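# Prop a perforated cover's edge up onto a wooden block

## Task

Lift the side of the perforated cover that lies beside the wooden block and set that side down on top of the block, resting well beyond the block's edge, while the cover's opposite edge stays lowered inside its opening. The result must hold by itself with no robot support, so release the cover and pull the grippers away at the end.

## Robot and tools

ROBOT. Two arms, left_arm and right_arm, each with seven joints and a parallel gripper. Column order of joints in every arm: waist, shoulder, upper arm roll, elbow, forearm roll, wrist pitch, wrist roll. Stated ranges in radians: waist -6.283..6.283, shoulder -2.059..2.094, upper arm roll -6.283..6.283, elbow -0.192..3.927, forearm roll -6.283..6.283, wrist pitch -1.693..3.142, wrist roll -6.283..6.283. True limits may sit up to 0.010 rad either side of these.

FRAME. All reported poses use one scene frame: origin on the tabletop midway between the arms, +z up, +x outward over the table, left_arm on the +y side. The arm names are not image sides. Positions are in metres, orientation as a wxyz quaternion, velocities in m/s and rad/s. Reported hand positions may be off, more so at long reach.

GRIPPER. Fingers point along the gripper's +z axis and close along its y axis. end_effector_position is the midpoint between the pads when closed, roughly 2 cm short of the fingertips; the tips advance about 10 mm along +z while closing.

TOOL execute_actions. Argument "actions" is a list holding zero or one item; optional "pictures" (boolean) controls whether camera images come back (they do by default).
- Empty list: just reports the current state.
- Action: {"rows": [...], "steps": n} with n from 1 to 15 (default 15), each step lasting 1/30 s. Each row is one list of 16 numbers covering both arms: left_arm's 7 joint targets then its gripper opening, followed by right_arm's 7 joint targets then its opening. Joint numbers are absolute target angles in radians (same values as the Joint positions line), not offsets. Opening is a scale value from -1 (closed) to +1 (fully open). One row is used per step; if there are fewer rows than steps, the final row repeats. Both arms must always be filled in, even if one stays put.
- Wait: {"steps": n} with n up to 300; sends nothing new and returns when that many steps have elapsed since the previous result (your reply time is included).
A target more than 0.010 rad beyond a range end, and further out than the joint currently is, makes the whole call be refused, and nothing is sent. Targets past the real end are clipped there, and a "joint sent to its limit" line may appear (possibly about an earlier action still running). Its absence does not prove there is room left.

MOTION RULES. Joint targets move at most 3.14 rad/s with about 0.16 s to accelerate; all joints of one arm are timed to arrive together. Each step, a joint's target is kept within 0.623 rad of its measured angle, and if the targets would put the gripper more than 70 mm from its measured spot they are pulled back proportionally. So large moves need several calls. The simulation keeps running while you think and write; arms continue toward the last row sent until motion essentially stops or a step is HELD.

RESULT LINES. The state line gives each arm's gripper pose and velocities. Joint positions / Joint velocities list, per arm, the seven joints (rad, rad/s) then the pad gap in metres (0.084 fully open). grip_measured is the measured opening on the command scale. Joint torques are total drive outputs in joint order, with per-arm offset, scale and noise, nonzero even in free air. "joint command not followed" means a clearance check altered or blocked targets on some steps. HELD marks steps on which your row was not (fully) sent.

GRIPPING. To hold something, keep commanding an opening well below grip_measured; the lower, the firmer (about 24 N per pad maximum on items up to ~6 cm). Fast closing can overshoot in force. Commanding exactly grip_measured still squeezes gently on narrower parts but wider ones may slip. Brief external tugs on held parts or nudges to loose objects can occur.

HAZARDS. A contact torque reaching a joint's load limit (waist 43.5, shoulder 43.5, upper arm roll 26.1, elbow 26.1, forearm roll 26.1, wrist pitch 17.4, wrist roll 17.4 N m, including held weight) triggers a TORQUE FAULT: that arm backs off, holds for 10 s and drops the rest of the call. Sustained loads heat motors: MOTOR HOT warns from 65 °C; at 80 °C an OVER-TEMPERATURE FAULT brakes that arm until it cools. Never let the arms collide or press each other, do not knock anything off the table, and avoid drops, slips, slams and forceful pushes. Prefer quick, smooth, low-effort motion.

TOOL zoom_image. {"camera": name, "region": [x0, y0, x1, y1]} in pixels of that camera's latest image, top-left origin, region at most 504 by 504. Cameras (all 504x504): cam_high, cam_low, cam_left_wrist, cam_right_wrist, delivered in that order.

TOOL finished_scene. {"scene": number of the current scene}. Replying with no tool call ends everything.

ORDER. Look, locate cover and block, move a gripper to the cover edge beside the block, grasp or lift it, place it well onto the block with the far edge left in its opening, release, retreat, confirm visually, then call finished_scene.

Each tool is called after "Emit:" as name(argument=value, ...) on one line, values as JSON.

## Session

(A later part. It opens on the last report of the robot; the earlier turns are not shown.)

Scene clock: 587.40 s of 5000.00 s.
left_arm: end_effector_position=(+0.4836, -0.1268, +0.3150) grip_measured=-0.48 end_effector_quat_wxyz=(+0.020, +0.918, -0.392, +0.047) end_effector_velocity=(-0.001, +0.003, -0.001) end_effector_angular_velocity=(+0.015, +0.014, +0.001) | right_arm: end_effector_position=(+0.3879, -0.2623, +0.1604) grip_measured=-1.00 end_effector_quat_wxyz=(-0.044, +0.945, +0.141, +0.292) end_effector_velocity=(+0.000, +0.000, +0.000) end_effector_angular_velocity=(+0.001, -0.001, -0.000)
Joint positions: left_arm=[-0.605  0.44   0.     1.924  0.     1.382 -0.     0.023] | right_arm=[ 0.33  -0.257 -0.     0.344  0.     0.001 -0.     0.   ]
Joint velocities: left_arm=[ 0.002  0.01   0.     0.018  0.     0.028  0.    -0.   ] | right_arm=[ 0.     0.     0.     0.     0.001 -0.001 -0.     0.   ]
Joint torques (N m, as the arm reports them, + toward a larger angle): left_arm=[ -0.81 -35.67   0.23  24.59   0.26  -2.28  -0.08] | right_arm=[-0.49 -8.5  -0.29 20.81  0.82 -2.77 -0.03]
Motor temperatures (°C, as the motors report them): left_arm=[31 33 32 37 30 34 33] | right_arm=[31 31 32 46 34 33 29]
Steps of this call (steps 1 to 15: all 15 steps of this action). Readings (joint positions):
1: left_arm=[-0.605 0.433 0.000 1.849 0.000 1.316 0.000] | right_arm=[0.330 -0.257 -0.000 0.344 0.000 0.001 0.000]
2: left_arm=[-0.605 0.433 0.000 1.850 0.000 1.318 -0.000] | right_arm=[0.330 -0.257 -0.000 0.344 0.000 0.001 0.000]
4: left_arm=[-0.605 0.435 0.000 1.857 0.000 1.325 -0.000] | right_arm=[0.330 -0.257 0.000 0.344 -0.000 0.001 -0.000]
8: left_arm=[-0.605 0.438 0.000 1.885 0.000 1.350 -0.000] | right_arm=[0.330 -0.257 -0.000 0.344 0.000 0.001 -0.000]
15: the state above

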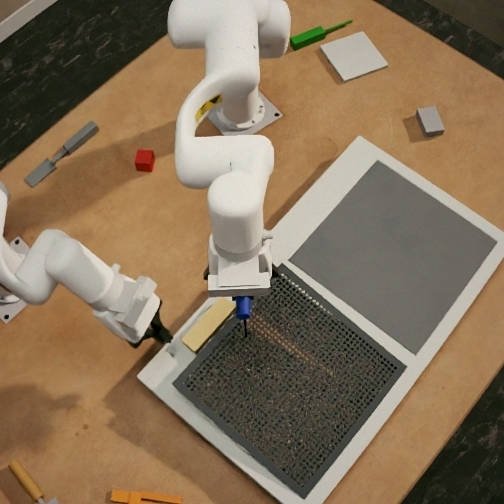

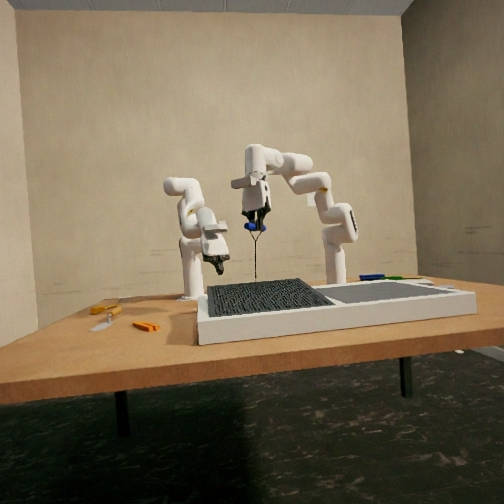

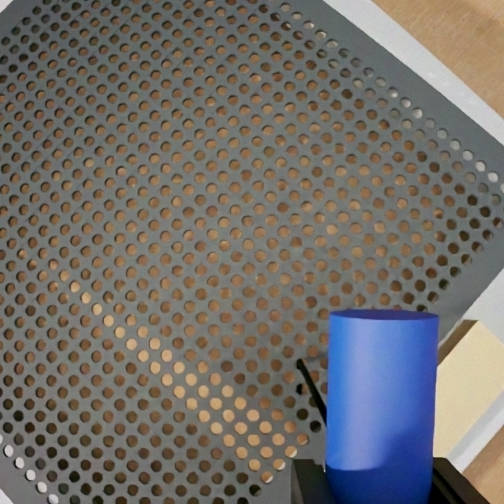

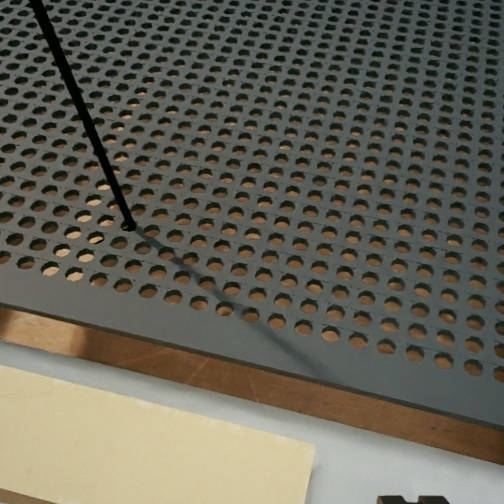

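Emit:
execute_actions(actions=[{"rows":[[-0.6067,0.4363,0,1.9179,0,1.3816,0,-1,0.33,-0.2566,0,0.3443,0,0.001,0,-1],[-0.6086,0.4315,0,1.9109,0,1.3794,0,-1,0.33,-0.2566,0,0.3443,0,0.001,0,-1],[-0.6105,0.4267,0,1.9039,0,1.3772,0,-1,0.33,-0.2566,0,0.3443,0,0.001,0,-1],[-0.6124,0.4219,0,1.8968,0,1.375,0,-1,0.33,-0.2566,0,0.3443,0,0.001,0,-1],[-0.6143,0.4171,0,1.8898,0,1.3727,0,-1,0.33,-0.2566,0,0.3443,0,0.001,0,-1],[-0.6162,0.4123,0,1.8828,0,1.3705,0,-1,0.33,-0.2566,0,0.3443,0,0.001,0,-1],[-0.6181,0.4075,0,1.8758,0,1.3683,0,-1,0.33,-0.2566,0,0.3443,0,0.001,0,-1],[-0.62,0.4027,0,1.8688,0,1.3661,0,-1,0.33,-0.2566,0,0.3443,0,0.001,0,-1],[-0.6219,0.3979,0,1.8618,0,1.3639,0,-1,0.33,-0.2566,0,0.3443,0,0.001,0,-1],[-0.6239,0.393,0,1.8547,0,1.3617,0,-1,0.33,-0.2566,0,0.3443,0,0.001,0,-1],[-0.6258,0.3882,0,1.8477,0,1.3595,0,-1,0.33,-0.2566,0,0.3443,0,0.001,0,-1],[-0.6277,0.3834,0,1.8407,0,1.3573,0,-1,0.33,-0.2566,0,0.3443,0,0.001,0,-1],[-0.6296,0.3786,0,1.8337,0,1.3551,0,-1,0.33,-0.2566,0,0.3443,0,0.001,0,-1],[-0.6315,0.3738,0,1.8267,0,1.3529,0,-1,0.33,-0.2566,0,0.3443,0,0.001,0,-1]],"steps":14}], pictures=false)

Emit:
execute_actions(actions=[{"rows":[[-0.6334,0.369,0,1.8197,0,1.3507,0,-1,0.33,-0.2566,0,0.3443,0,0.001,0,-1],[-0.6353,0.3642,0,1.8127,0,1.3485,0,-1,0.33,-0.2566,0,0.3443,0,0.001,0,-1],[-0.6372,0.3594,0,1.8056,0,1.3462,0,-1,0.33,-0.2566,0,0.3443,0,0.001,0,-1],[-0.6391,0.3546,0,1.7986,0,1.344,0,-1,0.33,-0.2566,0,0.3443,0,0.001,0,-1],[-0.641,0.3498,0,1.7916,0,1.3418,0,-1,0.33,-0.2566,0,0.3443,0,0.001,0,-1],[-0.6429,0.345,0,1.7846,0,1.3396,0,-1,0.33,-0.2566,0,0.3443,0,0.001,0,-1]],"steps":15}])

Scene clock: 611.50 s of 5000.00 s.
left_arm: end_effector_position=(+0.4661, -0.1263, +0.3148) grip_measured=-0.48 end_effector_quat_wxyz=(+0.020, +0.914, -0.402, +0.046) end_effector_velocity=(-0.053, -0.000, -0.003) end_effector_angular_velocity=(+0.003, +0.012, -0.062) | right_arm: end_effector_position=(+0.3879, -0.2623, +0.1604) grip_measured=-1.00 end_effector_quat_wxyz=(-0.044, +0.945, +0.141, +0.292) end_effector_velocity=(+0.000, -0.000, +0.000) end_effector_angular_velocity=(+0.001, -0.001, -0.001)
Joint positions: left_arm=[-0.625  0.388  0.     1.848  0.     1.36  -0.     0.023] | right_arm=[ 0.33  -0.257 -0.     0.344  0.     0.001  0.     0.   ]
Joint velocities: left_arm=[-0.058 -0.142 -0.005 -0.213 -0.005 -0.061  0.    -0.   ] | right_arm=[-0.    -0.001 -0.     0.     0.001  0.    -0.     0.   ]
Joint torques (N m, as the arm reports them, + toward a larger angle): left_arm=[ -2.27 -35.72  -0.74  25.88  -0.43  -2.1   -0.34] | right_arm=[-0.64 -8.51 -0.27 20.76  0.9  -2.7   0.04]
Motor temperatures (°C, as the motors report them): left_arm=[31 34 32 39 30 34 33] | right_arm=[31 31 32 46 34 33 29]
Steps of this call (steps 1 to 15: the robot went on to your last target; steps 16 to 90: nothing new was sent; then 20.63 s passed at rest; steps 91 to 104: all 14 steps of this action). Readings (joint positions):
91: left_arm=[-0.605 0.441 0.000 1.925 -0.000 1.384 -0.000] | right_arm=[0.330 -0.257 -0.000 0.344 -0.000 0.001 0.000]
92: left_arm=[-0.605 0.440 0.000 1.923 0.000 1.383 -0.000] | right_arm=[0.330 -0.257 -0.000 0.344 -0.000 0.001 0.000]
94: left_arm=[-0.607 0.435 0.001 1.915 0.000 1.380 -0.000] | right_arm=[0.330 -0.257 0.000 0.344 0.000 0.001 0.000]
98: left_arm=[-0.614 0.417 0.001 1.890 0.000 1.372 -0.000] | right_arm=[0.330 -0.257 -0.000 0.344 0.000 0.001 -0.000]
104: the state above

Scene clock: 612.00 s of 5000.00 s.
left_arm: end_effector_position=(+0.4512, -0.1259, +0.3143) grip_measured=-0.48 end_effector_quat_wxyz=(+0.021, +0.911, -0.410, +0.045) end_effector_velocity=(-0.001, +0.000, -0.003) end_effector_angular_velocity=(+0.004, +0.003, -0.000) | right_arm: end_effector_position=(+0.3879, -0.2623, +0.1604) grip_measured=-1.00 end_effector_quat_wxyz=(-0.044, +0.945, +0.141, +0.292) end_effector_velocity=(-0.000, -0.001, -0.001) end_effector_angular_velocity=(-0.001, +0.002, -0.001)
Joint positions: left_arm=[-0.643  0.345  0.     1.785 -0.     1.34   0.     0.023] | right_arm=[ 0.33  -0.257  0.     0.344 -0.     0.001 -0.     0.   ]
Joint velocities: left_arm=[-0.001  0.001  0.    -0.004  0.    -0.001 -0.     0.   ] | right_arm=[-0.     0.001 -0.001 -0.    -0.001  0.001 -0.     0.   ]
Joint torques (N m, as the arm reports them, + toward a larger angle): left_arm=[ -0.73 -34.96  -0.31  25.89  -0.16  -2.16  -0.02] | right_arm=[-0.39 -8.65 -0.29 20.75  0.7  -2.7   0.08]
Motor temperatures (°C, as the motors report them): left_arm=[31 34 32 39 30 34 33] | right_arm=[31 31 32 46 34 33 29]
Steps of this call (steps 1 to 15: all 15 steps of this action). Readings (joint positions):
1: left_arm=[-0.627 0.383 0.000 1.841 0.000 1.358 -0.000] | right_arm=[0.330 -0.257 0.000 0.344 -0.000 0.001 -0.000]
2: left_arm=[-0.630 0.379 -0.000 1.834 -0.000 1.355 -0.000] | right_arm=[0.330 -0.257 -0.000 0.344 0.000 0.001 -0.000]
4: left_arm=[-0.634 0.369 -0.000 1.820 -0.000 1.351 -0.000] | right_arm=[0.330 -0.257 -0.000 0.344 0.000 0.001 -0.000]
8: left_arm=[-0.641 0.351 -0.000 1.793 -0.000 1.343 -0.000] | right_arm=[0.330 -0.257 0.000 0.344 0.000 0.001 -0.000]
15: the state above

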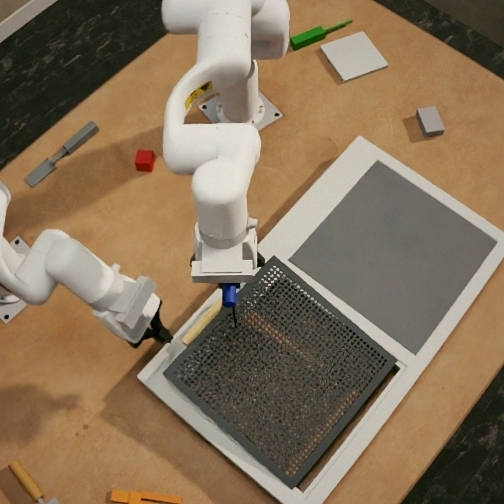

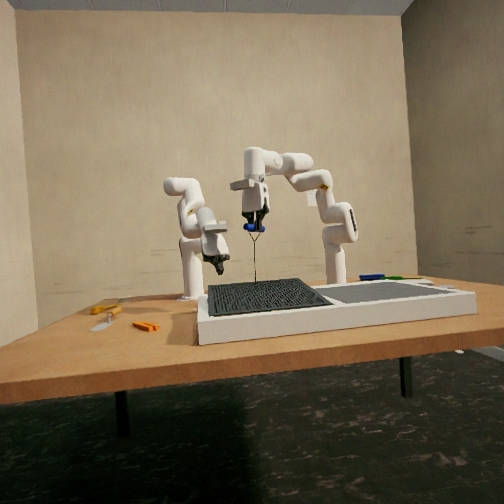

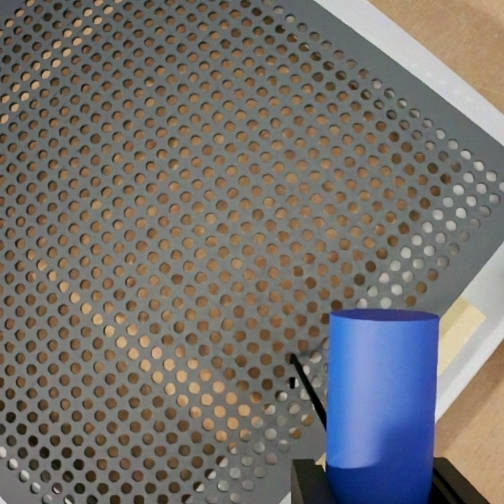

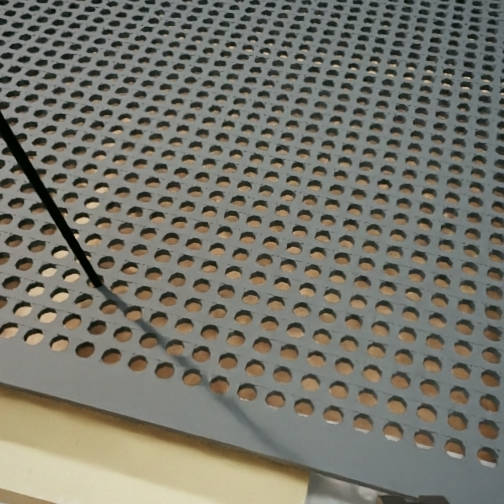

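Emit:
execute_actions(actions=[{"rows":[[-0.645,0.3415,0,1.7795,0,1.338,0,-1,0.33,-0.2566,0,0.3443,0,0.001,0,-1],[-0.647,0.338,0,1.774,0,1.336,0,-1,0.33,-0.2566,0,0.3443,0,0.001,0,-1],[-0.649,0.334,0,1.7685,0,1.3345,0,-1,0.33,-0.2566,0,0.3443,0,0.001,0,-1],[-0.6515,0.33,0,1.763,0,1.333,0,-1,0.33,-0.2566,0,0.3443,0,0.001,0,-1],[-0.654,0.3265,0,1.758,0,1.3315,0,-1,0.33,-0.2566,0,0.3443,0,0.001,0,-1],[-0.656,0.323,0,1.753,0,1.33,0,-1,0.33,-0.2566,0,0.3443,0,0.001,0,-1],[-0.656,0.3225,0,1.748,0,1.3255,0,-1,0.33,-0.2566,0,0.3443,0,0.001,0,-1],[-0.656,0.322,0,1.743,0,1.321,0,-1,0.33,-0.2566,0,0.3443,0,0.001,0,-1],[-0.656,0.3215,0,1.738,0,1.3165,0,-1,0.33,-0.2566,0,0.3443,0,0.001,0,-1],[-0.656,0.321,0,1.733,0,1.312,0,-1,0.33,-0.2566,0,0.3443,0,0.001,0,-1],[-0.656,0.3205,0,1.728,0,1.3075,0,-1,0.33,-0.2566,0,0.3443,0,0.001,0,-1],[-0.656,0.32,0,1.723,0,1.303,0,-1,0.33,-0.2566,0,0.3443,0,0.001,0,-1],[-0.656,0.3195,0,1.718,0,1.2985,0,-1,0.33,-0.2566,0,0.3443,0,0.001,0,-1],[-0.656,0.319,0,1.713,0,1.294,0,-1,0.33,-0.2566,0,0.3443,0,0.001,0,-1]],"steps":15}], pictures=false)

Emit:
execute_actions(actions=[{"rows":[[-0.656,0.319,0,1.709,0,1.29,0,-1,0.33,-0.2566,0,0.3443,0,0.001,0,-1],[-0.656,0.3188,0,1.705,0,1.2862,0,-1,0.33,-0.2566,0,0.3443,0,0.001,0,-1],[-0.656,0.3186,0,1.701,0,1.2824,0,-1,0.33,-0.2566,0,0.3443,0,0.001,0,-1],[-0.656,0.3184,0,1.697,0,1.2786,0,-1,0.33,-0.2566,0,0.3443,0,0.001,0,-1],[-0.656,0.3182,0,1.693,0,1.2748,0,-1,0.33,-0.2566,0,0.3443,0,0.001,0,-1]],"steps":15}])

Scene clock: 637.50 s of 5000.00 s.
left_arm: end_effector_position=(+0.4409, -0.1272, +0.3045) grip_measured=-0.48 end_effector_quat_wxyz=(+0.021, +0.908, -0.416, +0.045) end_effector_velocity=(-0.001, +0.003, -0.047) end_effector_angular_velocity=(+0.013, +0.008, +0.002) | right_arm: end_effector_position=(+0.3879, -0.2623, +0.1604) grip_measured=-1.00 end_effector_quat_wxyz=(-0.044, +0.945, +0.141, +0.292) end_effector_velocity=(-0.000, +0.000, -0.000) end_effector_angular_velocity=(+0.001, +0.001, -0.001)
Joint positions: left_arm=[-0.656  0.321 -0.001  1.722 -0.001  1.303  0.     0.023] | right_arm=[ 0.33  -0.257 -0.     0.344 -0.     0.001 -0.     0.   ]
Joint velocities: left_arm=[-0.001 -0.008  0.003 -0.143  0.001 -0.119 -0.    -0.   ] | right_arm=[ 0.     0.    -0.     0.     0.001  0.001  0.     0.   ]
Joint torques (N m, as the arm reports them, + toward a larger angle): left_arm=[ -0.77 -34.91   0.34  26.91   0.3   -2.27  -0.15] | right_arm=[-0.6  -8.71 -0.28 20.68  0.78 -2.66  0.03]
Motor temperatures (°C, as the motors report them): left_arm=[31 34 32 39 30 34 33] | right_arm=[31 31 32 46 34 33 29]
Steps of this call (steps 1 to 15: the robot went on to your last target; steps 16 to 90: nothing new was sent; then 22.00 s passed at rest; steps 91 to 105: all 15 steps of this action). Readings (joint positions):
91: left_arm=[-0.643 0.345 0.000 1.784 -0.000 1.340 0.000] | right_arm=[0.330 -0.257 0.000 0.344 0.000 0.001 -0.000]
92: left_arm=[-0.643 0.344 0.000 1.783 0.000 1.339 -0.000] | right_arm=[0.330 -0.257 0.000 0.344 0.000 0.001 -0.000]
94: left_arm=[-0.645 0.340 0.001 1.777 0.000 1.337 -0.000] | right_arm=[0.330 -0.257 -0.000 0.344 -0.000 0.001 0.000]
98: left_arm=[-0.653 0.327 0.000 1.758 0.000 1.330 -0.000] | right_arm=[0.330 -0.257 0.000 0.344 0.000 0.001 -0.000]
105: the state above

Scene clock: 638.00 s of 5000.00 s.
left_arm: end_effector_position=(+0.4418, -0.1271, +0.2965) grip_measured=-0.48 end_effector_quat_wxyz=(+0.021, +0.908, -0.416, +0.046) end_effector_velocity=(-0.001, +0.000, -0.003) end_effector_angular_velocity=(+0.004, +0.003, -0.001) | right_arm: end_effector_position=(+0.3879, -0.2623, +0.1604) grip_measured=-1.00 end_effector_quat_wxyz=(-0.044, +0.945, +0.141, +0.292) end_effector_velocity=(-0.000, +0.000, +0.000) end_effector_angular_velocity=(-0.001, -0.000, +0.001)
Joint positions: left_arm=[-0.656  0.317 -0.     1.694 -0.     1.275  0.     0.023] | right_arm=[ 0.33  -0.257  0.     0.344  0.     0.001 -0.     0.   ]
Joint velocities: left_arm=[-0.001  0.003  0.001 -0.004  0.    -0.001 -0.    -0.   ] | right_arm=[-0.    -0.     0.001  0.    -0.001  0.    -0.     0.   ]
Joint torques (N m, as the arm reports them, + toward a larger angle): left_arm=[ -0.58 -27.69   0.38  20.46   0.34  -1.66  -0.25] | right_arm=[-0.57 -8.63 -0.16 20.72  0.76 -2.77  0.05]
Motor temperatures (°C, as the motors report them): left_arm=[31 34 32 39 30 34 33] | right_arm=[31 31 32 46 34 33 29]
Steps of this call (steps 1 to 15: all 15 steps of this action). Readings (joint positions):
1: left_arm=[-0.656 0.320 -0.001 1.718 -0.001 1.300 0.000] | right_arm=[0.330 -0.257 -0.000 0.344 0.000 0.001 0.000]
2: left_arm=[-0.656 0.320 -0.001 1.715 -0.001 1.297 0.000] | right_arm=[0.330 -0.257 0.000 0.344 -0.000 0.001 0.000]
4: left_arm=[-0.656 0.318 -0.000 1.710 -0.000 1.289 0.000] | right_arm=[0.330 -0.257 -0.000 0.344 -0.000 0.001 -0.000]
8: left_arm=[-0.656 0.315 -0.000 1.700 -0.000 1.277 0.000] | right_arm=[0.330 -0.257 -0.000 0.344 -0.000 0.001 0.000]
15: the state above

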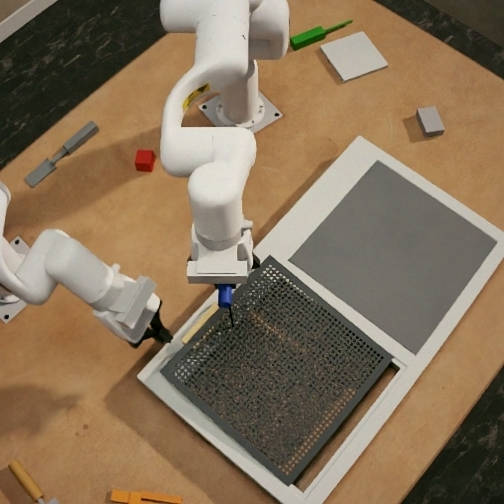

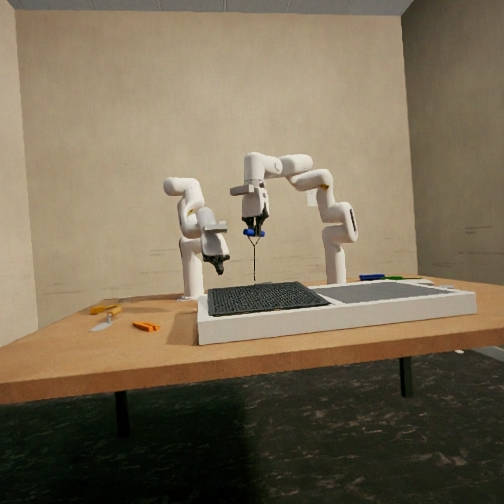

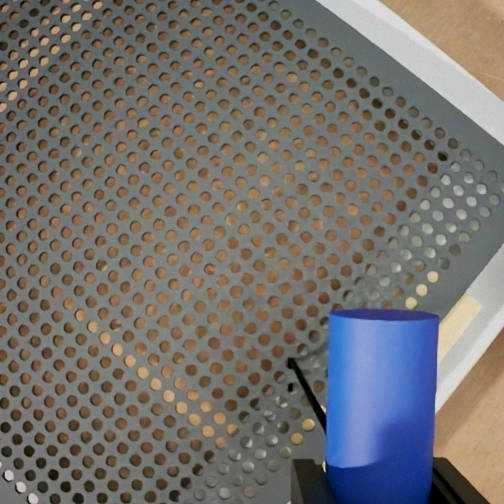

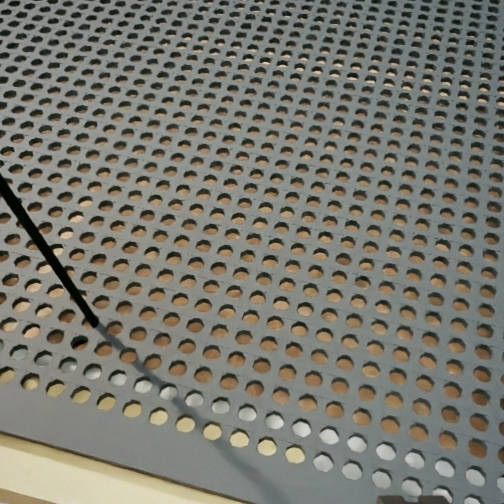

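Emit:
execute_actions(actions=[{"rows":[[-0.656,0.302,0,1.6676,0,1.2555,0,-1,0.33,-0.2566,0,0.3443,0,0.001,0,-1],[-0.656,0.277,0,1.6285,0,1.2264,0,-1,0.33,-0.2566,0,0.3443,0,0.001,0,-1],[-0.656,0.2525,0,1.5895,0,1.197,0,-1,0.33,-0.2566,0,0.3443,0,0.001,0,-1],[-0.656,0.228,0,1.551,0,1.168,0,-1,0.33,-0.2566,0,0.3443,0,0.001,0,-1],[-0.656,0.204,0,1.513,0,1.139,0,-1,0.33,-0.2566,0,0.3443,0,0.001,0,-1],[-0.656,0.1805,0,1.4755,0,1.11,0,-1,0.33,-0.2566,0,0.3443,0,0.001,0,-1],[-0.656,0.1576,0,1.4388,0,1.0812,0,-1,0.33,-0.2566,0,0.3443,0,0.001,0,-1],[-0.656,0.1285,0,1.3925,0,1.044,0,-1,0.33,-0.2566,0,0.3443,0,0.001,0,-1],[-0.656,0.1,0,1.347,0,1.007,0,-1,0.33,-0.2566,0,0.3443,0,0.001,0,-1],[-0.656,0.072,0,1.302,0,0.97,0,-1,0.33,-0.2566,0,0.3443,0,0.001,0,-1],[-0.656,0.045,0,1.2585,0,0.9335,0,-1,0.33,-0.2566,0,0.3443,0,0.001,0,-1],[-0.656,0.0187,0,1.2155,0,0.8968,0,-1,0.33,-0.2566,0,0.3443,0,0.001,0,-1]],"steps":12}], pictures=false)

Emit:
execute_actions(actions=[{"rows":[[-0.656,-0.0065,0,1.174,0,0.8605,0,-1,0.33,-0.2566,0,0.3443,0,0.001,0,-1],[-0.656,-0.0315,0,1.133,0,0.8245,0,-1,0.33,-0.2566,0,0.3443,0,0.001,0,-1],[-0.656,-0.0555,0,1.093,0,0.7885,0,-1,0.33,-0.2566,0,0.3443,0,0.001,0,-1],[-0.656,-0.079,0,1.053,0,0.752,0,-1,0.33,-0.2566,0,0.3443,0,0.001,0,-1],[-0.656,-0.1017,0,1.0143,0,0.716,0,-1,0.33,-0.2566,0,0.3443,0,0.001,0,-1],[-0.656,-0.124,0,0.976,0,0.68,0,-1,0.33,-0.2566,0,0.3443,0,0.001,0,-1],[-0.656,-0.1455,0,0.938,0,0.6435,0,-1,0.33,-0.2566,0,0.3443,0,0.001,0,-1],[-0.656,-0.1665,0,0.9005,0,0.607,0,-1,0.33,-0.2566,0,0.3443,0,0.001,0,-1],[-0.656,-0.187,0,0.864,0,0.571,0,-1,0.33,-0.2566,0,0.3443,0,0.001,0,-1],[-0.656,-0.2068,0,0.8275,0,0.5343,0,-1,0.33,-0.2566,0,0.3443,0,0.001,0,-1]],"steps":15}])

Scene clock: 677.93 s of 5000.00 s.
left_arm: end_effector_position=(+0.4248, -0.1075, +0.2926) grip_measured=-0.48 end_effector_quat_wxyz=(+0.047, +0.903, -0.413, +0.103) end_effector_velocity=(-0.074, +0.087, -0.027) end_effector_angular_velocity=(-0.407, -0.352, +0.001) | right_arm: end_effector_position=(+0.3879, -0.2623, +0.1604) grip_measured=-1.00 end_effector_quat_wxyz=(-0.044, +0.945, +0.141, +0.292) end_effector_velocity=(+0.000, -0.000, +0.000) end_effector_angular_velocity=(-0.000, -0.000, -0.001)
Joint positions: left_arm=[-0.656  0.12  -0.     1.38   0.     1.033 -0.     0.023] | right_arm=[ 0.33  -0.257 -0.     0.344 -0.     0.001  0.     0.   ]
Joint velocities: left_arm=[ 0.001 -0.782  0.    -1.255  0.    -1.011  0.    -0.   ] | right_arm=[-0.001 -0.001  0.     0.    -0.     0.001 -0.     0.   ]
Joint torques (N m, as the arm reports them, + toward a larger angle): left_arm=[ -0.68 -24.26   0.21  20.     0.16  -1.76  -0.27] | right_arm=[-0.62 -8.67 -0.34 20.75  0.8  -2.76 -0.04]
Motor temperatures (°C, as the motors report them): left_arm=[31 34 32 38 30 34 33] | right_arm=[31 30 32 46 34 33 29]
Steps of this call (steps 1 to 15: the robot went on to your last target; steps 16 to 90: nothing new was sent; then 36.53 s passed at rest; steps 91 to 102: all 12 steps of this action). Readings (joint positions):
91: left_arm=[-0.656 0.318 0.000 1.693 -0.000 1.275 0.000] | right_arm=[0.330 -0.257 0.000 0.344 0.000 0.001 -0.000]
92: left_arm=[-0.656 0.316 0.000 1.688 -0.000 1.271 0.000] | right_arm=[0.330 -0.257 -0.000 0.344 -0.000 0.001 -0.000]
94: left_arm=[-0.656 0.297 0.000 1.657 -0.000 1.247 0.000] | right_arm=[0.330 -0.257 0.000 0.344 -0.000 0.001 0.000]
98: left_arm=[-0.656 0.218 0.000 1.535 0.000 1.155 -0.000] | right_arm=[0.330 -0.257 0.000 0.344 0.000 0.001 -0.000]
102: the state above

Scene clock: 678.43 s of 5000.00 s.
left_arm: end_effector_position=(+0.3892, -0.0662, +0.2717) grip_measured=-0.48 end_effector_quat_wxyz=(+0.101, +0.882, -0.404, +0.221) end_effector_velocity=(-0.010, +0.012, -0.005) end_effector_angular_velocity=(-0.103, -0.089, +0.000) | right_arm: end_effector_position=(+0.3879, -0.2623, +0.1604) grip_measured=-1.00 end_effector_quat_wxyz=(-0.044, +0.945, +0.141, +0.292) end_effector_velocity=(+0.000, +0.000, -0.000) end_effector_angular_velocity=(+0.001, -0.000, +0.000)
Joint positions: left_arm=[-0.656 -0.201 -0.     0.838  0.     0.547 -0.     0.023] | right_arm=[ 0.33  -0.257 -0.     0.344  0.     0.001 -0.     0.   ]
Joint velocities: left_arm=[-0.    -0.107  0.    -0.195  0.    -0.223 -0.     0.   ] | right_arm=[ 0.002  0.001 -0.001  0.     0.001 -0.001  0.     0.   ]
Joint torques (N m, as the arm reports them, + toward a larger angle): left_arm=[ -0.8  -13.84   0.74  23.09   0.21  -1.72  -0.29] | right_arm=[-0.51 -8.66 -0.26 20.77  0.73 -2.77  0.01]
Motor temperatures (°C, as the motors report them): left_arm=[31 34 32 38 30 34 33] | right_arm=[31 30 32 46 34 33 29]
Steps of this call (steps 1 to 15: all 15 steps of this action). Readings (joint positions):
1: left_arm=[-0.656 0.094 -0.000 1.338 0.000 0.998 -0.000] | right_arm=[0.330 -0.257 0.000 0.344 0.000 0.001 -0.000]
2: left_arm=[-0.656 0.067 -0.000 1.295 0.000 0.963 -0.000] | right_arm=[0.330 -0.257 -0.000 0.344 0.000 0.001 0.000]
4: left_arm=[-0.656 0.015 -0.000 1.210 0.000 0.891 -0.000] | right_arm=[0.330 -0.257 -0.000 0.344 -0.000 0.001 0.000]
8: left_arm=[-0.656 -0.083 -0.000 1.046 0.000 0.745 -0.000] | right_arm=[0.330 -0.257 -0.000 0.344 -0.000 0.001 0.000]
15: the state above

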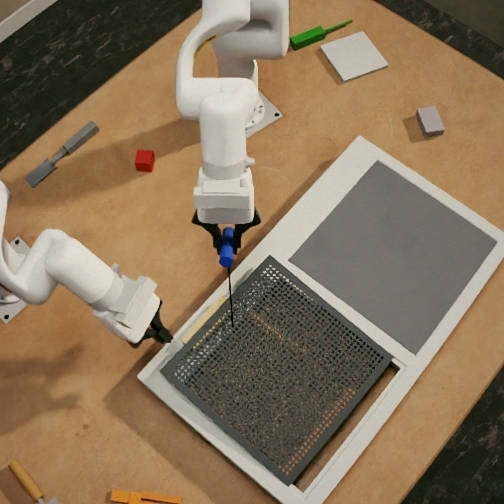

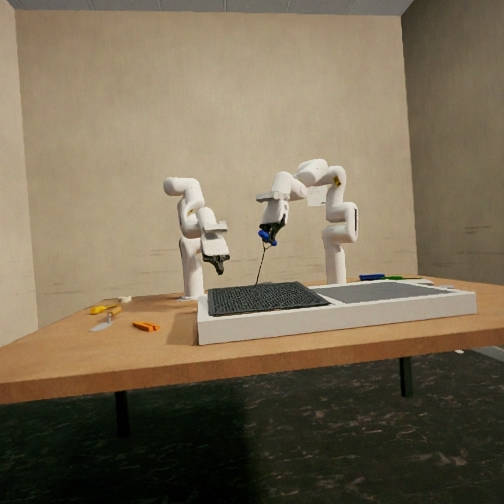

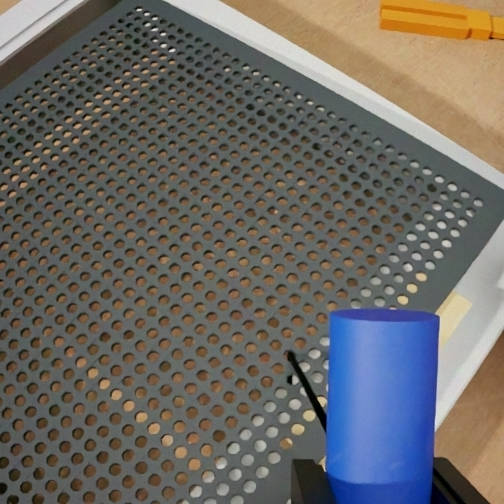

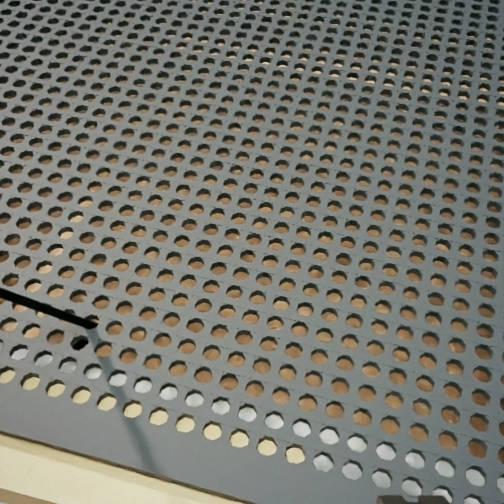

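Emit:
execute_actions(actions=[{"rows":[[-0.656,-0.2258,0,0.792,0,0.4978,0,-1,0.33,-0.2566,0,0.3443,0,0.001,0,-1],[-0.656,-0.244,0,0.7575,0,0.4615,0,-1,0.33,-0.2566,0,0.3443,0,0.001,0,-1],[-0.656,-0.2613,0,0.7232,0,0.4245,0,-1,0.33,-0.2566,0,0.3443,0,0.001,0,-1],[-0.656,-0.2778,0,0.6896,0,0.3874,0,-1,0.33,-0.2566,0,0.3443,0,0.001,0,-1],[-0.656,-0.2933,0,0.6565,0,0.3498,0,-1,0.33,-0.2566,0,0.3443,0,0.001,0,-1],[-0.656,-0.308,0,0.6239,0,0.3119,0,-1,0.33,-0.2566,0,0.3443,0,0.001,0,-1],[-0.656,-0.3216,0,0.5918,0,0.2734,0,-1,0.33,-0.2566,0,0.3443,0,0.001,0,-1],[-0.656,-0.334,0,0.5602,0,0.2342,0,-1,0.33,-0.2566,0,0.3443,0,0.001,0,-1],[-0.656,-0.3451,0,0.5292,0,0.1943,0,-1,0.33,-0.2566,0,0.3443,0,0.001,0,-1],[-0.656,-0.3549,0,0.4988,0,0.1537,0,-1,0.33,-0.2566,0,0.3443,0,0.001,0,-1]],"steps":10}], pictures=false)

Emit:
execute_actions(actions=[{"rows":[[-0.656,-0.3632,0,0.4688,0,0.112,0,-1,0.33,-0.2566,0,0.3443,0,0.001,0,-1],[-0.656,-0.3698,0,0.4395,0,0.0693,0,-1,0.33,-0.2566,0,0.3443,0,0.001,0,-1],[-0.656,-0.3747,0,0.4108,0,0.0255,0,-1,0.33,-0.2566,0,0.3443,0,0.001,0,-1],[-0.656,-0.3777,0,0.3829,0,-0.0194,0,-1,0.33,-0.2566,0,0.3443,0,0.001,0,-1],[-0.656,-0.3787,0,0.3558,0,-0.0655,0,-1,0.33,-0.2566,0,0.3443,0,0.001,0,-1],[-0.656,-0.378,0,0.3294,0,-0.1126,0,-1,0.33,-0.2566,0,0.3443,0,0.001,0,-1],[-0.656,-0.3747,0,0.304,0,-0.1613,0,-1,0.33,-0.2566,0,0.3443,0,0.001,0,-1],[-0.656,-0.369,0,0.2796,0,-0.2114,0,-1,0.33,-0.2566,0,0.3443,0,0.001,0,-1],[-0.656,-0.3607,0,0.2562,0,-0.2631,0,-1,0.33,-0.2566,0,0.3443,0,0.001,0,-1],[-0.656,-0.3496,0,0.2338,0,-0.3166,0,-1,0.33,-0.2566,0,0.3443,0,0.001,0,-1]],"steps":15}])

Scene clock: 713.57 s of 5000.00 s.
left_arm: end_effector_position=(+0.3737, -0.0481, +0.2581) grip_measured=-0.48 end_effector_quat_wxyz=(+0.128, +0.865, -0.396, +0.280) end_effector_velocity=(-0.064, +0.078, -0.073) end_effector_angular_velocity=(-0.433, -0.372, +0.005) | right_arm: end_effector_position=(+0.3879, -0.2623, +0.1604) grip_measured=-1.00 end_effector_quat_wxyz=(-0.044, +0.945, +0.141, +0.292) end_effector_velocity=(+0.000, -0.000, +0.000) end_effector_angular_velocity=(+0.001, -0.000, -0.001)
Joint positions: left_arm=[-0.656 -0.311  0.     0.613  0.     0.298 -0.     0.023] | right_arm=[ 0.33  -0.257  0.     0.344 -0.     0.001 -0.     0.   ]
Joint velocities: left_arm=[ 0.002 -0.379  0.003 -0.934 -0.    -1.126 -0.    -0.   ] | right_arm=[-0.    -0.002 -0.001 -0.     0.     0.001 -0.     0.   ]
Joint torques (N m, as the arm reports them, + toward a larger angle): left_arm=[ -0.54 -14.27  -0.04  20.27   0.    -1.66  -0.15] | right_arm=[-0.79 -8.49 -0.36 20.68  0.8  -2.8   0.1 ]
Motor temperatures (°C, as the motors report them): left_arm=[31 33 32 37 30 34 33] | right_arm=[31 30 32 47 34 33 29]
Steps of this call (steps 1 to 30: the robot went on to your last target; steps 31 to 90: nothing new was sent; then 31.80 s passed at rest; steps 91 to 100: all 10 steps of this action). Readings (joint positions):
91: left_arm=[-0.656 -0.207 0.000 0.827 -0.000 0.534 -0.000] | right_arm=[0.330 -0.257 -0.000 0.344 -0.000 0.001 -0.000]
92: left_arm=[-0.656 -0.209 0.000 0.823 0.000 0.528 0.000] | right_arm=[0.330 -0.257 0.000 0.344 -0.000 0.001 0.000]
94: left_arm=[-0.656 -0.227 0.000 0.790 0.000 0.493 0.000] | right_arm=[0.330 -0.257 -0.000 0.344 0.000 0.001 -0.000]
98: left_arm=[-0.656 -0.283 0.000 0.676 0.000 0.371 -0.000] | right_arm=[0.330 -0.257 -0.000 0.344 0.000 0.001 -0.000]
100: the state above

Scene clock: 714.07 s of 5000.00 s.
left_arm: end_effector_position=(+0.3481, -0.0177, +0.2256) grip_measured=-0.48 end_effector_quat_wxyz=(+0.182, +0.818, -0.373, +0.397) end_effector_velocity=(-0.025, +0.020, -0.045) end_effector_angular_velocity=(-0.074, -0.063, -0.010) | right_arm: end_effector_position=(+0.3879, -0.2623, +0.1604) grip_measured=-1.00 end_effector_quat_wxyz=(-0.044, +0.945, +0.141, +0.292) end_effector_velocity=(+0.000, +0.001, +0.000) end_effector_angular_velocity=(+0.000, -0.001, +0.001)
Joint positions: left_arm=[-0.655 -0.355  0.001  0.246 -0.001 -0.304 -0.     0.023] | right_arm=[ 0.33  -0.257 -0.     0.344  0.     0.001 -0.     0.   ]
Joint velocities: left_arm=[-0.005  0.092 -0.01  -0.193 -0.    -0.382 -0.006 -0.   ] | right_arm=[ 0.001 -0.     0.001  0.     0.    -0.001  0.     0.   ]
Joint torques (N m, as the arm reports them, + toward a larger angle): left_arm=[-3.6   2.73 -1.48  3.7   1.37  3.74 -0.32] | right_arm=[-0.45 -8.56 -0.28 20.68  0.83 -2.7   0.08]
Motor temperatures (°C, as the motors report them): left_arm=[31 33 32 37 30 34 33] | right_arm=[31 30 32 47 34 33 29]
Steps of this call (steps 1 to 15: all 15 steps of this action). Readings (joint positions):
1: left_arm=[-0.656 -0.323 0.000 0.583 -0.000 0.260 -0.000] | right_arm=[0.330 -0.257 0.000 0.344 0.000 0.001 -0.000]
2: left_arm=[-0.656 -0.335 0.001 0.554 -0.000 0.220 0.000] | right_arm=[0.330 -0.257 -0.000 0.344 0.000 0.001 0.000]
4: left_arm=[-0.655 -0.356 0.001 0.498 -0.000 0.139 0.000] | right_arm=[0.330 -0.257 -0.000 0.344 0.000 0.001 -0.000]
8: left_arm=[-0.655 -0.379 0.001 0.388 -0.000 -0.033 0.000] | right_arm=[0.330 -0.257 0.000 0.344 -0.000 0.001 0.000]
15: the state above

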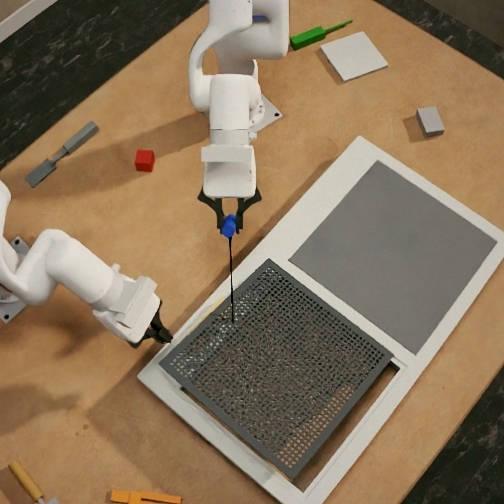

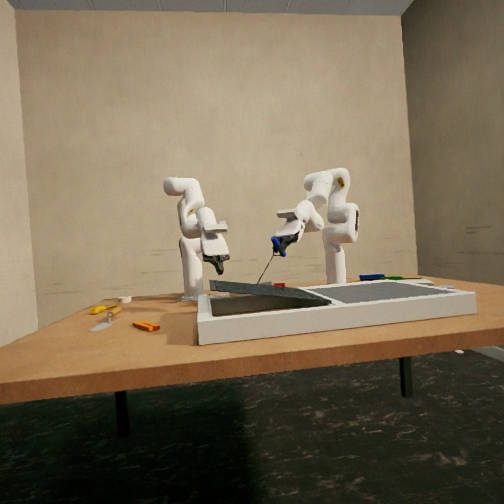

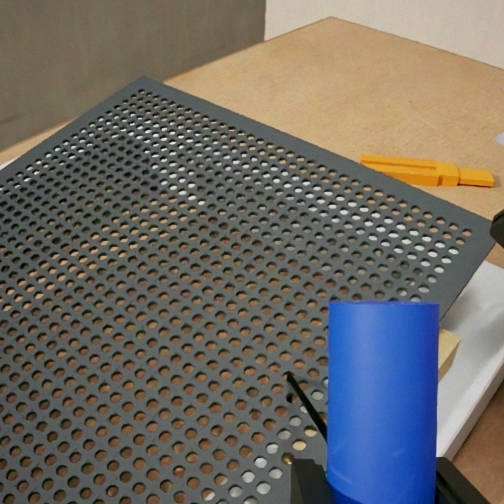

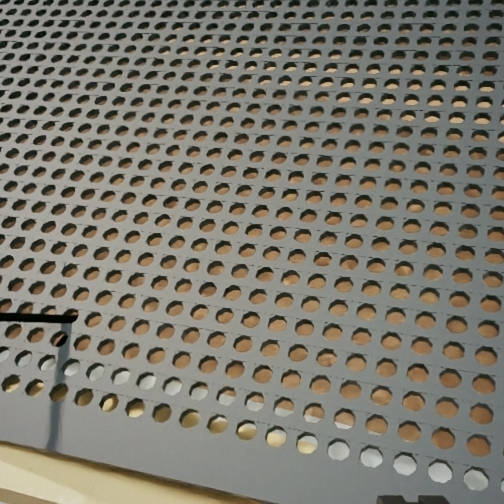

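Emit:
execute_actions(actions=[{"rows":[[-0.656,-0.3555,0,0.245,0,-0.29,0,-1,0.33,-0.2566,0,0.3443,0,0.001,0,-1],[-0.656,-0.3607,0,0.2562,0,-0.2631,0,-1,0.33,-0.2566,0,0.3443,0,0.001,0,-1],[-0.656,-0.365,0,0.268,0,-0.237,0,-1,0.33,-0.2566,0,0.3443,0,0.001,0,-1],[-0.656,-0.369,0,0.2796,0,-0.2114,0,-1,0.33,-0.2566,0,0.3443,0,0.001,0,-1],[-0.656,-0.372,0,0.292,0,-0.186,0,-1,0.33,-0.2566,0,0.3443,0,0.001,0,-1],[-0.656,-0.3747,0,0.304,0,-0.1613,0,-1,0.33,-0.2566,0,0.3443,0,0.001,0,-1],[-0.656,-0.3765,0,0.3165,0,-0.137,0,-1,0.33,-0.2566,0,0.3443,0,0.001,0,-1],[-0.656,-0.378,0,0.3294,0,-0.1126,0,-1,0.33,-0.2566,0,0.3443,0,0.001,0,-1],[-0.656,-0.3785,0,0.3425,0,-0.089,0,-1,0.33,-0.2566,0,0.3443,0,0.001,0,-1],[-0.656,-0.3787,0,0.3558,0,-0.0655,0,-1,0.33,-0.2566,0,0.3443,0,0.001,0,-1],[-0.656,-0.3783,0,0.369,0,-0.0425,0,-1,0.33,-0.2566,0,0.3443,0,0.001,0,-1],[-0.656,-0.3777,0,0.3829,0,-0.0194,0,-1,0.33,-0.2566,0,0.3443,0,0.001,0,-1],[-0.656,-0.3763,0,0.397,0,0.003,0,-1,0.33,-0.2566,0,0.3443,0,0.001,0,-1],[-0.656,-0.3747,0,0.4108,0,0.0255,0,-1,0.33,-0.2566,0,0.3443,0,0.001,0,-1],[-0.656,-0.3724,0,0.425,0,0.0475,0,-1,0.33,-0.2566,0,0.3443,0,0.001,0,-1]],"steps":15}], pictures=false)

Emit:
execute_actions(actions=[{"rows":[[-0.656,-0.3698,0,0.4395,0,0.0693,0,-1,0.33,-0.2566,0,0.3443,0,0.001,0,-1],[-0.656,-0.3667,0,0.454,0,0.091,0,-1,0.33,-0.2566,0,0.3443,0,0.001,0,-1],[-0.656,-0.3632,0,0.4688,0,0.112,0,-1,0.33,-0.2566,0,0.3443,0,0.001,0,-1],[-0.656,-0.359,0,0.484,0,0.133,0,-1,0.33,-0.2566,0,0.3443,0,0.001,0,-1],[-0.656,-0.3549,0,0.4988,0,0.1537,0,-1,0.33,-0.2566,0,0.3443,0,0.001,0,-1]],"steps":15}])

Emit:
zoom_image(camera="cam_right_wrist", region=[0,250,180,400])

Scene clock: 742.03 s of 5000.00 s.
left_arm: end_effector_position=(+0.3563, -0.0290, +0.2374) grip_measured=-0.48 end_effector_quat_wxyz=(+0.159, +0.840, -0.385, +0.347) end_effector_velocity=(+0.027, -0.030, +0.031) end_effector_angular_velocity=(+0.254, +0.221, +0.003) | right_arm: end_effector_position=(+0.3879, -0.2623, +0.1604) grip_measured=-1.00 end_effector_quat_wxyz=(-0.044, +0.945, +0.141, +0.292) end_effector_velocity=(-0.000, +0.000, -0.000) end_effector_angular_velocity=(-0.000, +0.000, +0.000)
Joint positions: left_arm=[-0.656 -0.375 -0.001  0.378  0.    -0.03   0.     0.023] | right_arm=[ 0.33  -0.257 -0.     0.344  0.     0.001 -0.     0.   ]
Joint velocities: left_arm=[ 0.001  0.031  0.001  0.4   -0.001  0.706 -0.001 -0.   ] | right_arm=[-0.     0.001  0.001 -0.     0.    -0.001  0.     0.   ]
Joint torques (N m, as the arm reports them, + toward a larger angle): left_arm=[-1.45 -0.46  0.15  5.3   0.05  1.71 -0.07] | right_arm=[-0.67 -8.77 -0.17 20.76  0.83 -2.75  0.05]
Motor temperatures (°C, as the motors report them): left_arm=[31 33 32 35 30 34 33] | right_arm=[31 30 32 47 34 33 29]
Steps of this call (steps 1 to 30: the robot went on to your last target; steps 31 to 90: nothing new was sent; then 24.47 s passed at rest; steps 91 to 105: all 15 steps of this action). Readings (joint positions):
91: left_arm=[-0.656 -0.350 0.000 0.242 -0.000 -0.323 -0.000] | right_arm=[0.330 -0.257 -0.000 0.344 -0.000 0.001 0.000]
92: left_arm=[-0.656 -0.351 0.000 0.243 -0.000 -0.318 -0.000] | right_arm=[0.330 -0.257 -0.000 0.344 0.000 0.001 0.000]
94: left_arm=[-0.656 -0.356 -0.000 0.253 0.000 -0.292 0.000] | right_arm=[0.330 -0.257 0.000 0.344 0.000 0.001 0.000]
98: left_arm=[-0.656 -0.370 -0.001 0.290 0.000 -0.202 0.000] | right_arm=[0.330 -0.257 -0.000 0.344 -0.000 0.001 0.000]
105: the state above

Scene clock: 742.53 s of 5000.00 s.
left_arm: end_effector_position=(+0.3647, -0.0379, +0.2478) grip_measured=-0.48 end_effector_quat_wxyz=(+0.142, +0.855, -0.391, +0.310) end_effector_velocity=(+0.001, -0.000, +0.002) end_effector_angular_velocity=(-0.002, -0.000, +0.002) | right_arm: end_effector_position=(+0.3879, -0.2623, +0.1604) grip_measured=-1.00 end_effector_quat_wxyz=(-0.044, +0.945, +0.141, +0.292) end_effector_velocity=(+0.000, +0.000, +0.001) end_effector_angular_velocity=(+0.001, -0.002, -0.000)
Joint positions: left_arm=[-0.656 -0.354 -0.     0.496  0.     0.154  0.     0.023] | right_arm=[ 0.33  -0.257  0.     0.344 -0.     0.001  0.     0.   ]
Joint velocities: left_arm=[ 0.001 -0.001  0.001  0.006 -0.001  0.005 -0.    -0.   ] | right_arm=[ 0.    -0.001 -0.001 -0.     0.    -0.001  0.     0.   ]
Joint torques (N m, as the arm reports them, + toward a larger angle): left_arm=[-0.55 -7.95  0.21 11.31  0.27 -0.08 -0.16] | right_arm=[-0.55 -8.48 -0.17 20.73  0.77 -2.76  0.02]
Motor temperatures (°C, as the motors report them): left_arm=[31 33 32 35 30 34 33] | right_arm=[31 30 32 47 34 33 29]
Steps of this call (steps 1 to 15: all 15 steps of this action). Readings (joint positions):
1: left_arm=[-0.656 -0.374 -0.001 0.391 0.000 -0.007 -0.000] | right_arm=[0.330 -0.257 0.000 0.344 0.000 0.001 -0.000]
2: left_arm=[-0.656 -0.372 -0.001 0.405 0.000 0.016 -0.000] | right_arm=[0.330 -0.257 -0.000 0.344 -0.000 0.001 -0.000]
4: left_arm=[-0.656 -0.368 -0.001 0.433 0.000 0.061 0.000] | right_arm=[0.330 -0.257 0.000 0.344 0.000 0.001 -0.000]
8: left_arm=[-0.656 -0.355 -0.000 0.484 0.000 0.137 0.000] | right_arm=[0.330 -0.257 -0.000 0.344 0.000 0.001 0.000]
15: the state above

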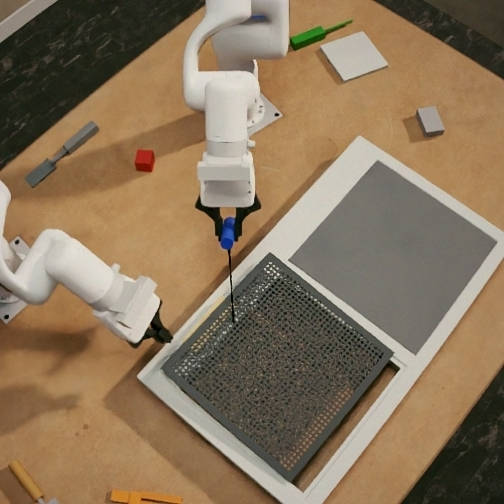

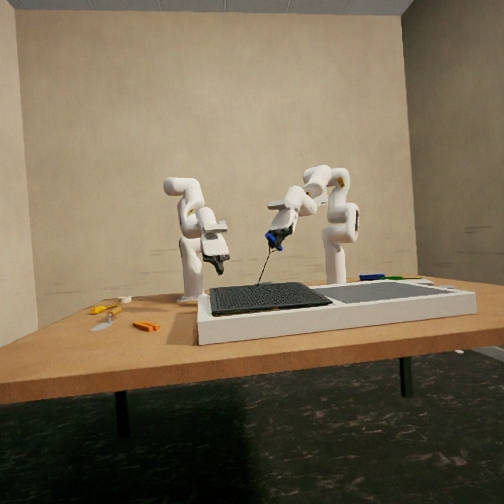

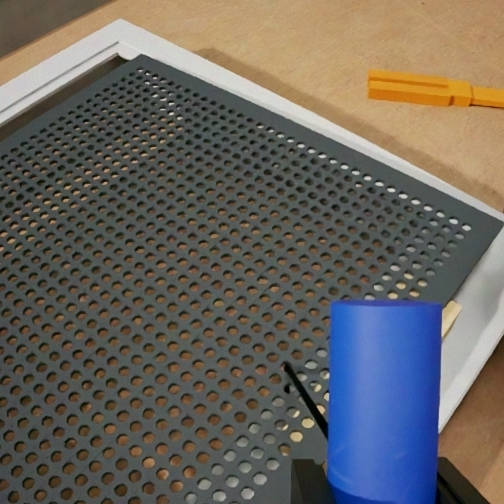

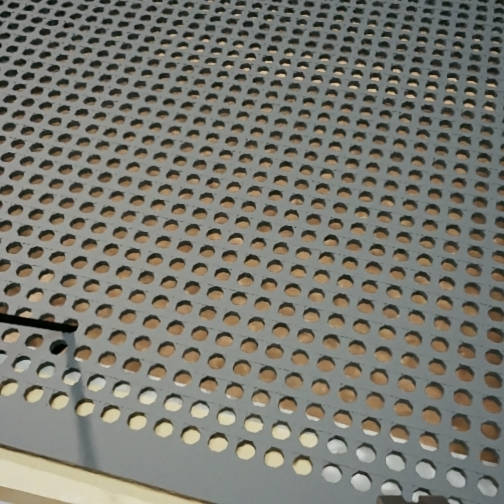

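Region (0, 250, 180, 400) of cam_right_wrist's 504x504 image, scaled by 2.800, with more detail than that image has.

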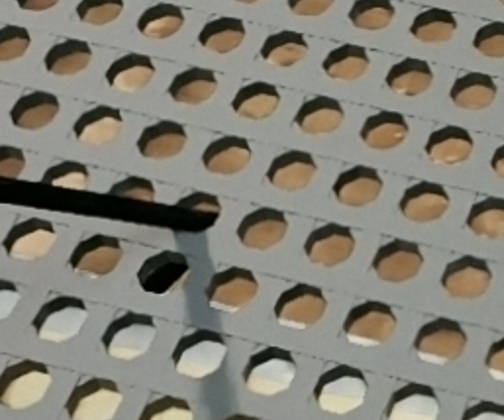

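Emit:
execute_actions(actions=[{"rows":[[-0.656,-0.359,0,0.5,0,0.159,0,-1,0.33,-0.2566,0,0.3443,0,0.001,0,-1],[-0.656,-0.3635,0,0.5013,0,0.1648,0,-1,0.33,-0.2566,0,0.3443,0,0.001,0,-1],[-0.656,-0.3676,0,0.5025,0,0.1701,0,-1,0.33,-0.2566,0,0.3443,0,0.001,0,-1]],"steps":15}])

Emit:
zoom_image(camera="cam_right_wrist", region=[0,250,180,400])

Scene clock: 757.90 s of 5000.00 s.
left_arm: end_effector_position=(+0.3642, -0.0374, +0.2529) grip_measured=-0.48 end_effector_quat_wxyz=(+0.142, +0.855, -0.391, +0.310) end_effector_velocity=(+0.002, -0.002, +0.005) end_effector_angular_velocity=(-0.008, -0.008, +0.000) | right_arm: end_effector_position=(+0.3879, -0.2623, +0.1604) grip_measured=-1.00 end_effector_quat_wxyz=(-0.044, +0.945, +0.141, +0.292) end_effector_velocity=(+0.000, -0.001, +0.000) end_effector_angular_velocity=(+0.001, +0.000, -0.002)
Joint positions: left_arm=[-0.656 -0.367 -0.     0.501  0.     0.171 -0.     0.023] | right_arm=[ 0.33  -0.257 -0.     0.344 -0.     0.001 -0.     0.   ]
Joint velocities: left_arm=[-0.    -0.003  0.001  0.005  0.    -0.003  0.     0.   ] | right_arm=[-0.    -0.    -0.002 -0.     0.    -0.    -0.     0.   ]
Joint torques (N m, as the arm reports them, + toward a larger angle): left_arm=[ -0.58 -13.03   0.02  20.25   0.14  -1.83  -0.05] | right_arm=[-0.52 -8.62 -0.33 20.75  0.81 -2.7   0.  ]
Motor temperatures (°C, as the motors report them): left_arm=[31 33 32 35 30 34 33] | right_arm=[31 30 32 47 34 33 29]
Steps of this call (steps 1 to 15: the robot went on to your last target; steps 16 to 90: nothing new was sent; then 11.87 s passed at rest; steps 91 to 105: all 15 steps of this action). Readings (joint positions):
91: left_arm=[-0.656 -0.355 -0.000 0.499 0.000 0.154 -0.000] | right_arm=[0.330 -0.257 -0.000 0.344 -0.000 0.001 0.000]
92: left_arm=[-0.656 -0.356 0.000 0.499 -0.000 0.155 -0.000] | right_arm=[0.330 -0.257 0.000 0.344 0.000 0.001 -0.000]
94: left_arm=[-0.656 -0.360 0.000 0.499 -0.000 0.162 0.000] | right_arm=[0.330 -0.257 0.000 0.344 0.000 0.001 -0.000]
98: left_arm=[-0.656 -0.366 -0.000 0.500 0.000 0.171 0.000] | right_arm=[0.330 -0.257 0.000 0.344 -0.000 0.001 0.000]
105: the state above

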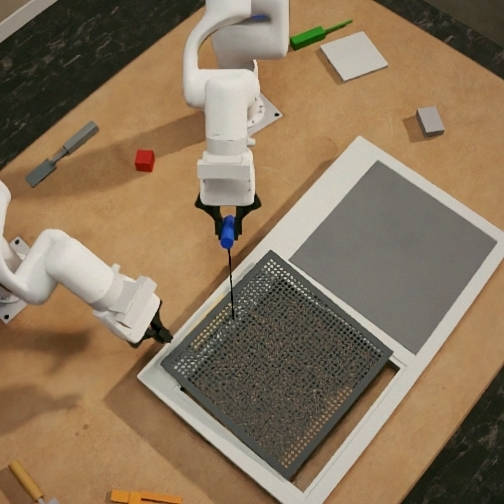

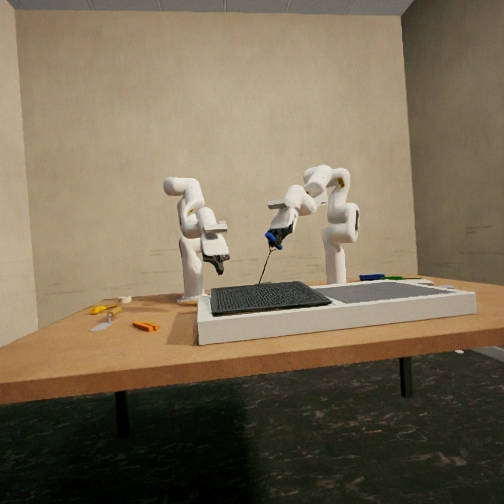

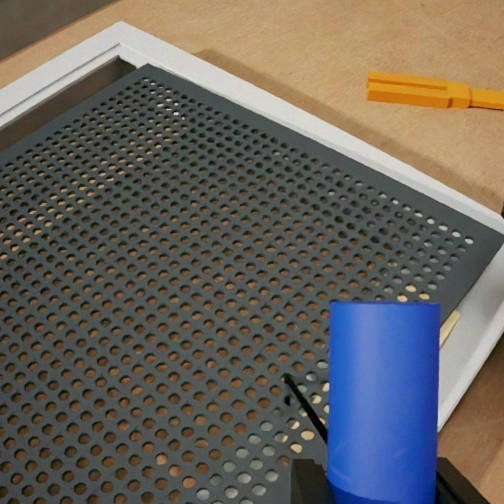

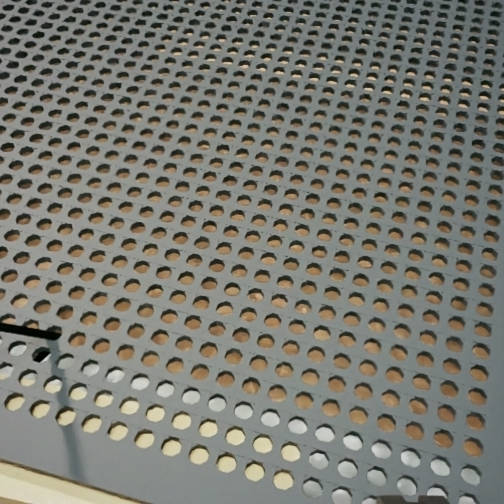

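Region (0, 250, 180, 400) of cam_right_wrist's 504x504 image, scaled by 2.800, with more detail than that image has.

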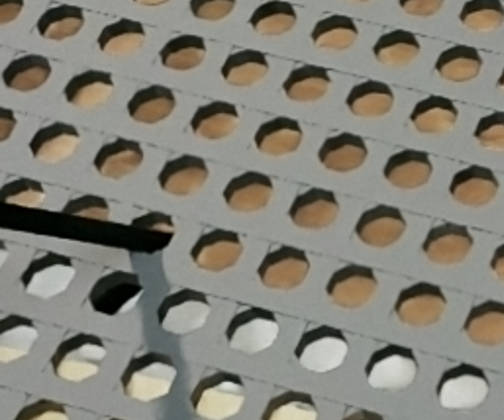

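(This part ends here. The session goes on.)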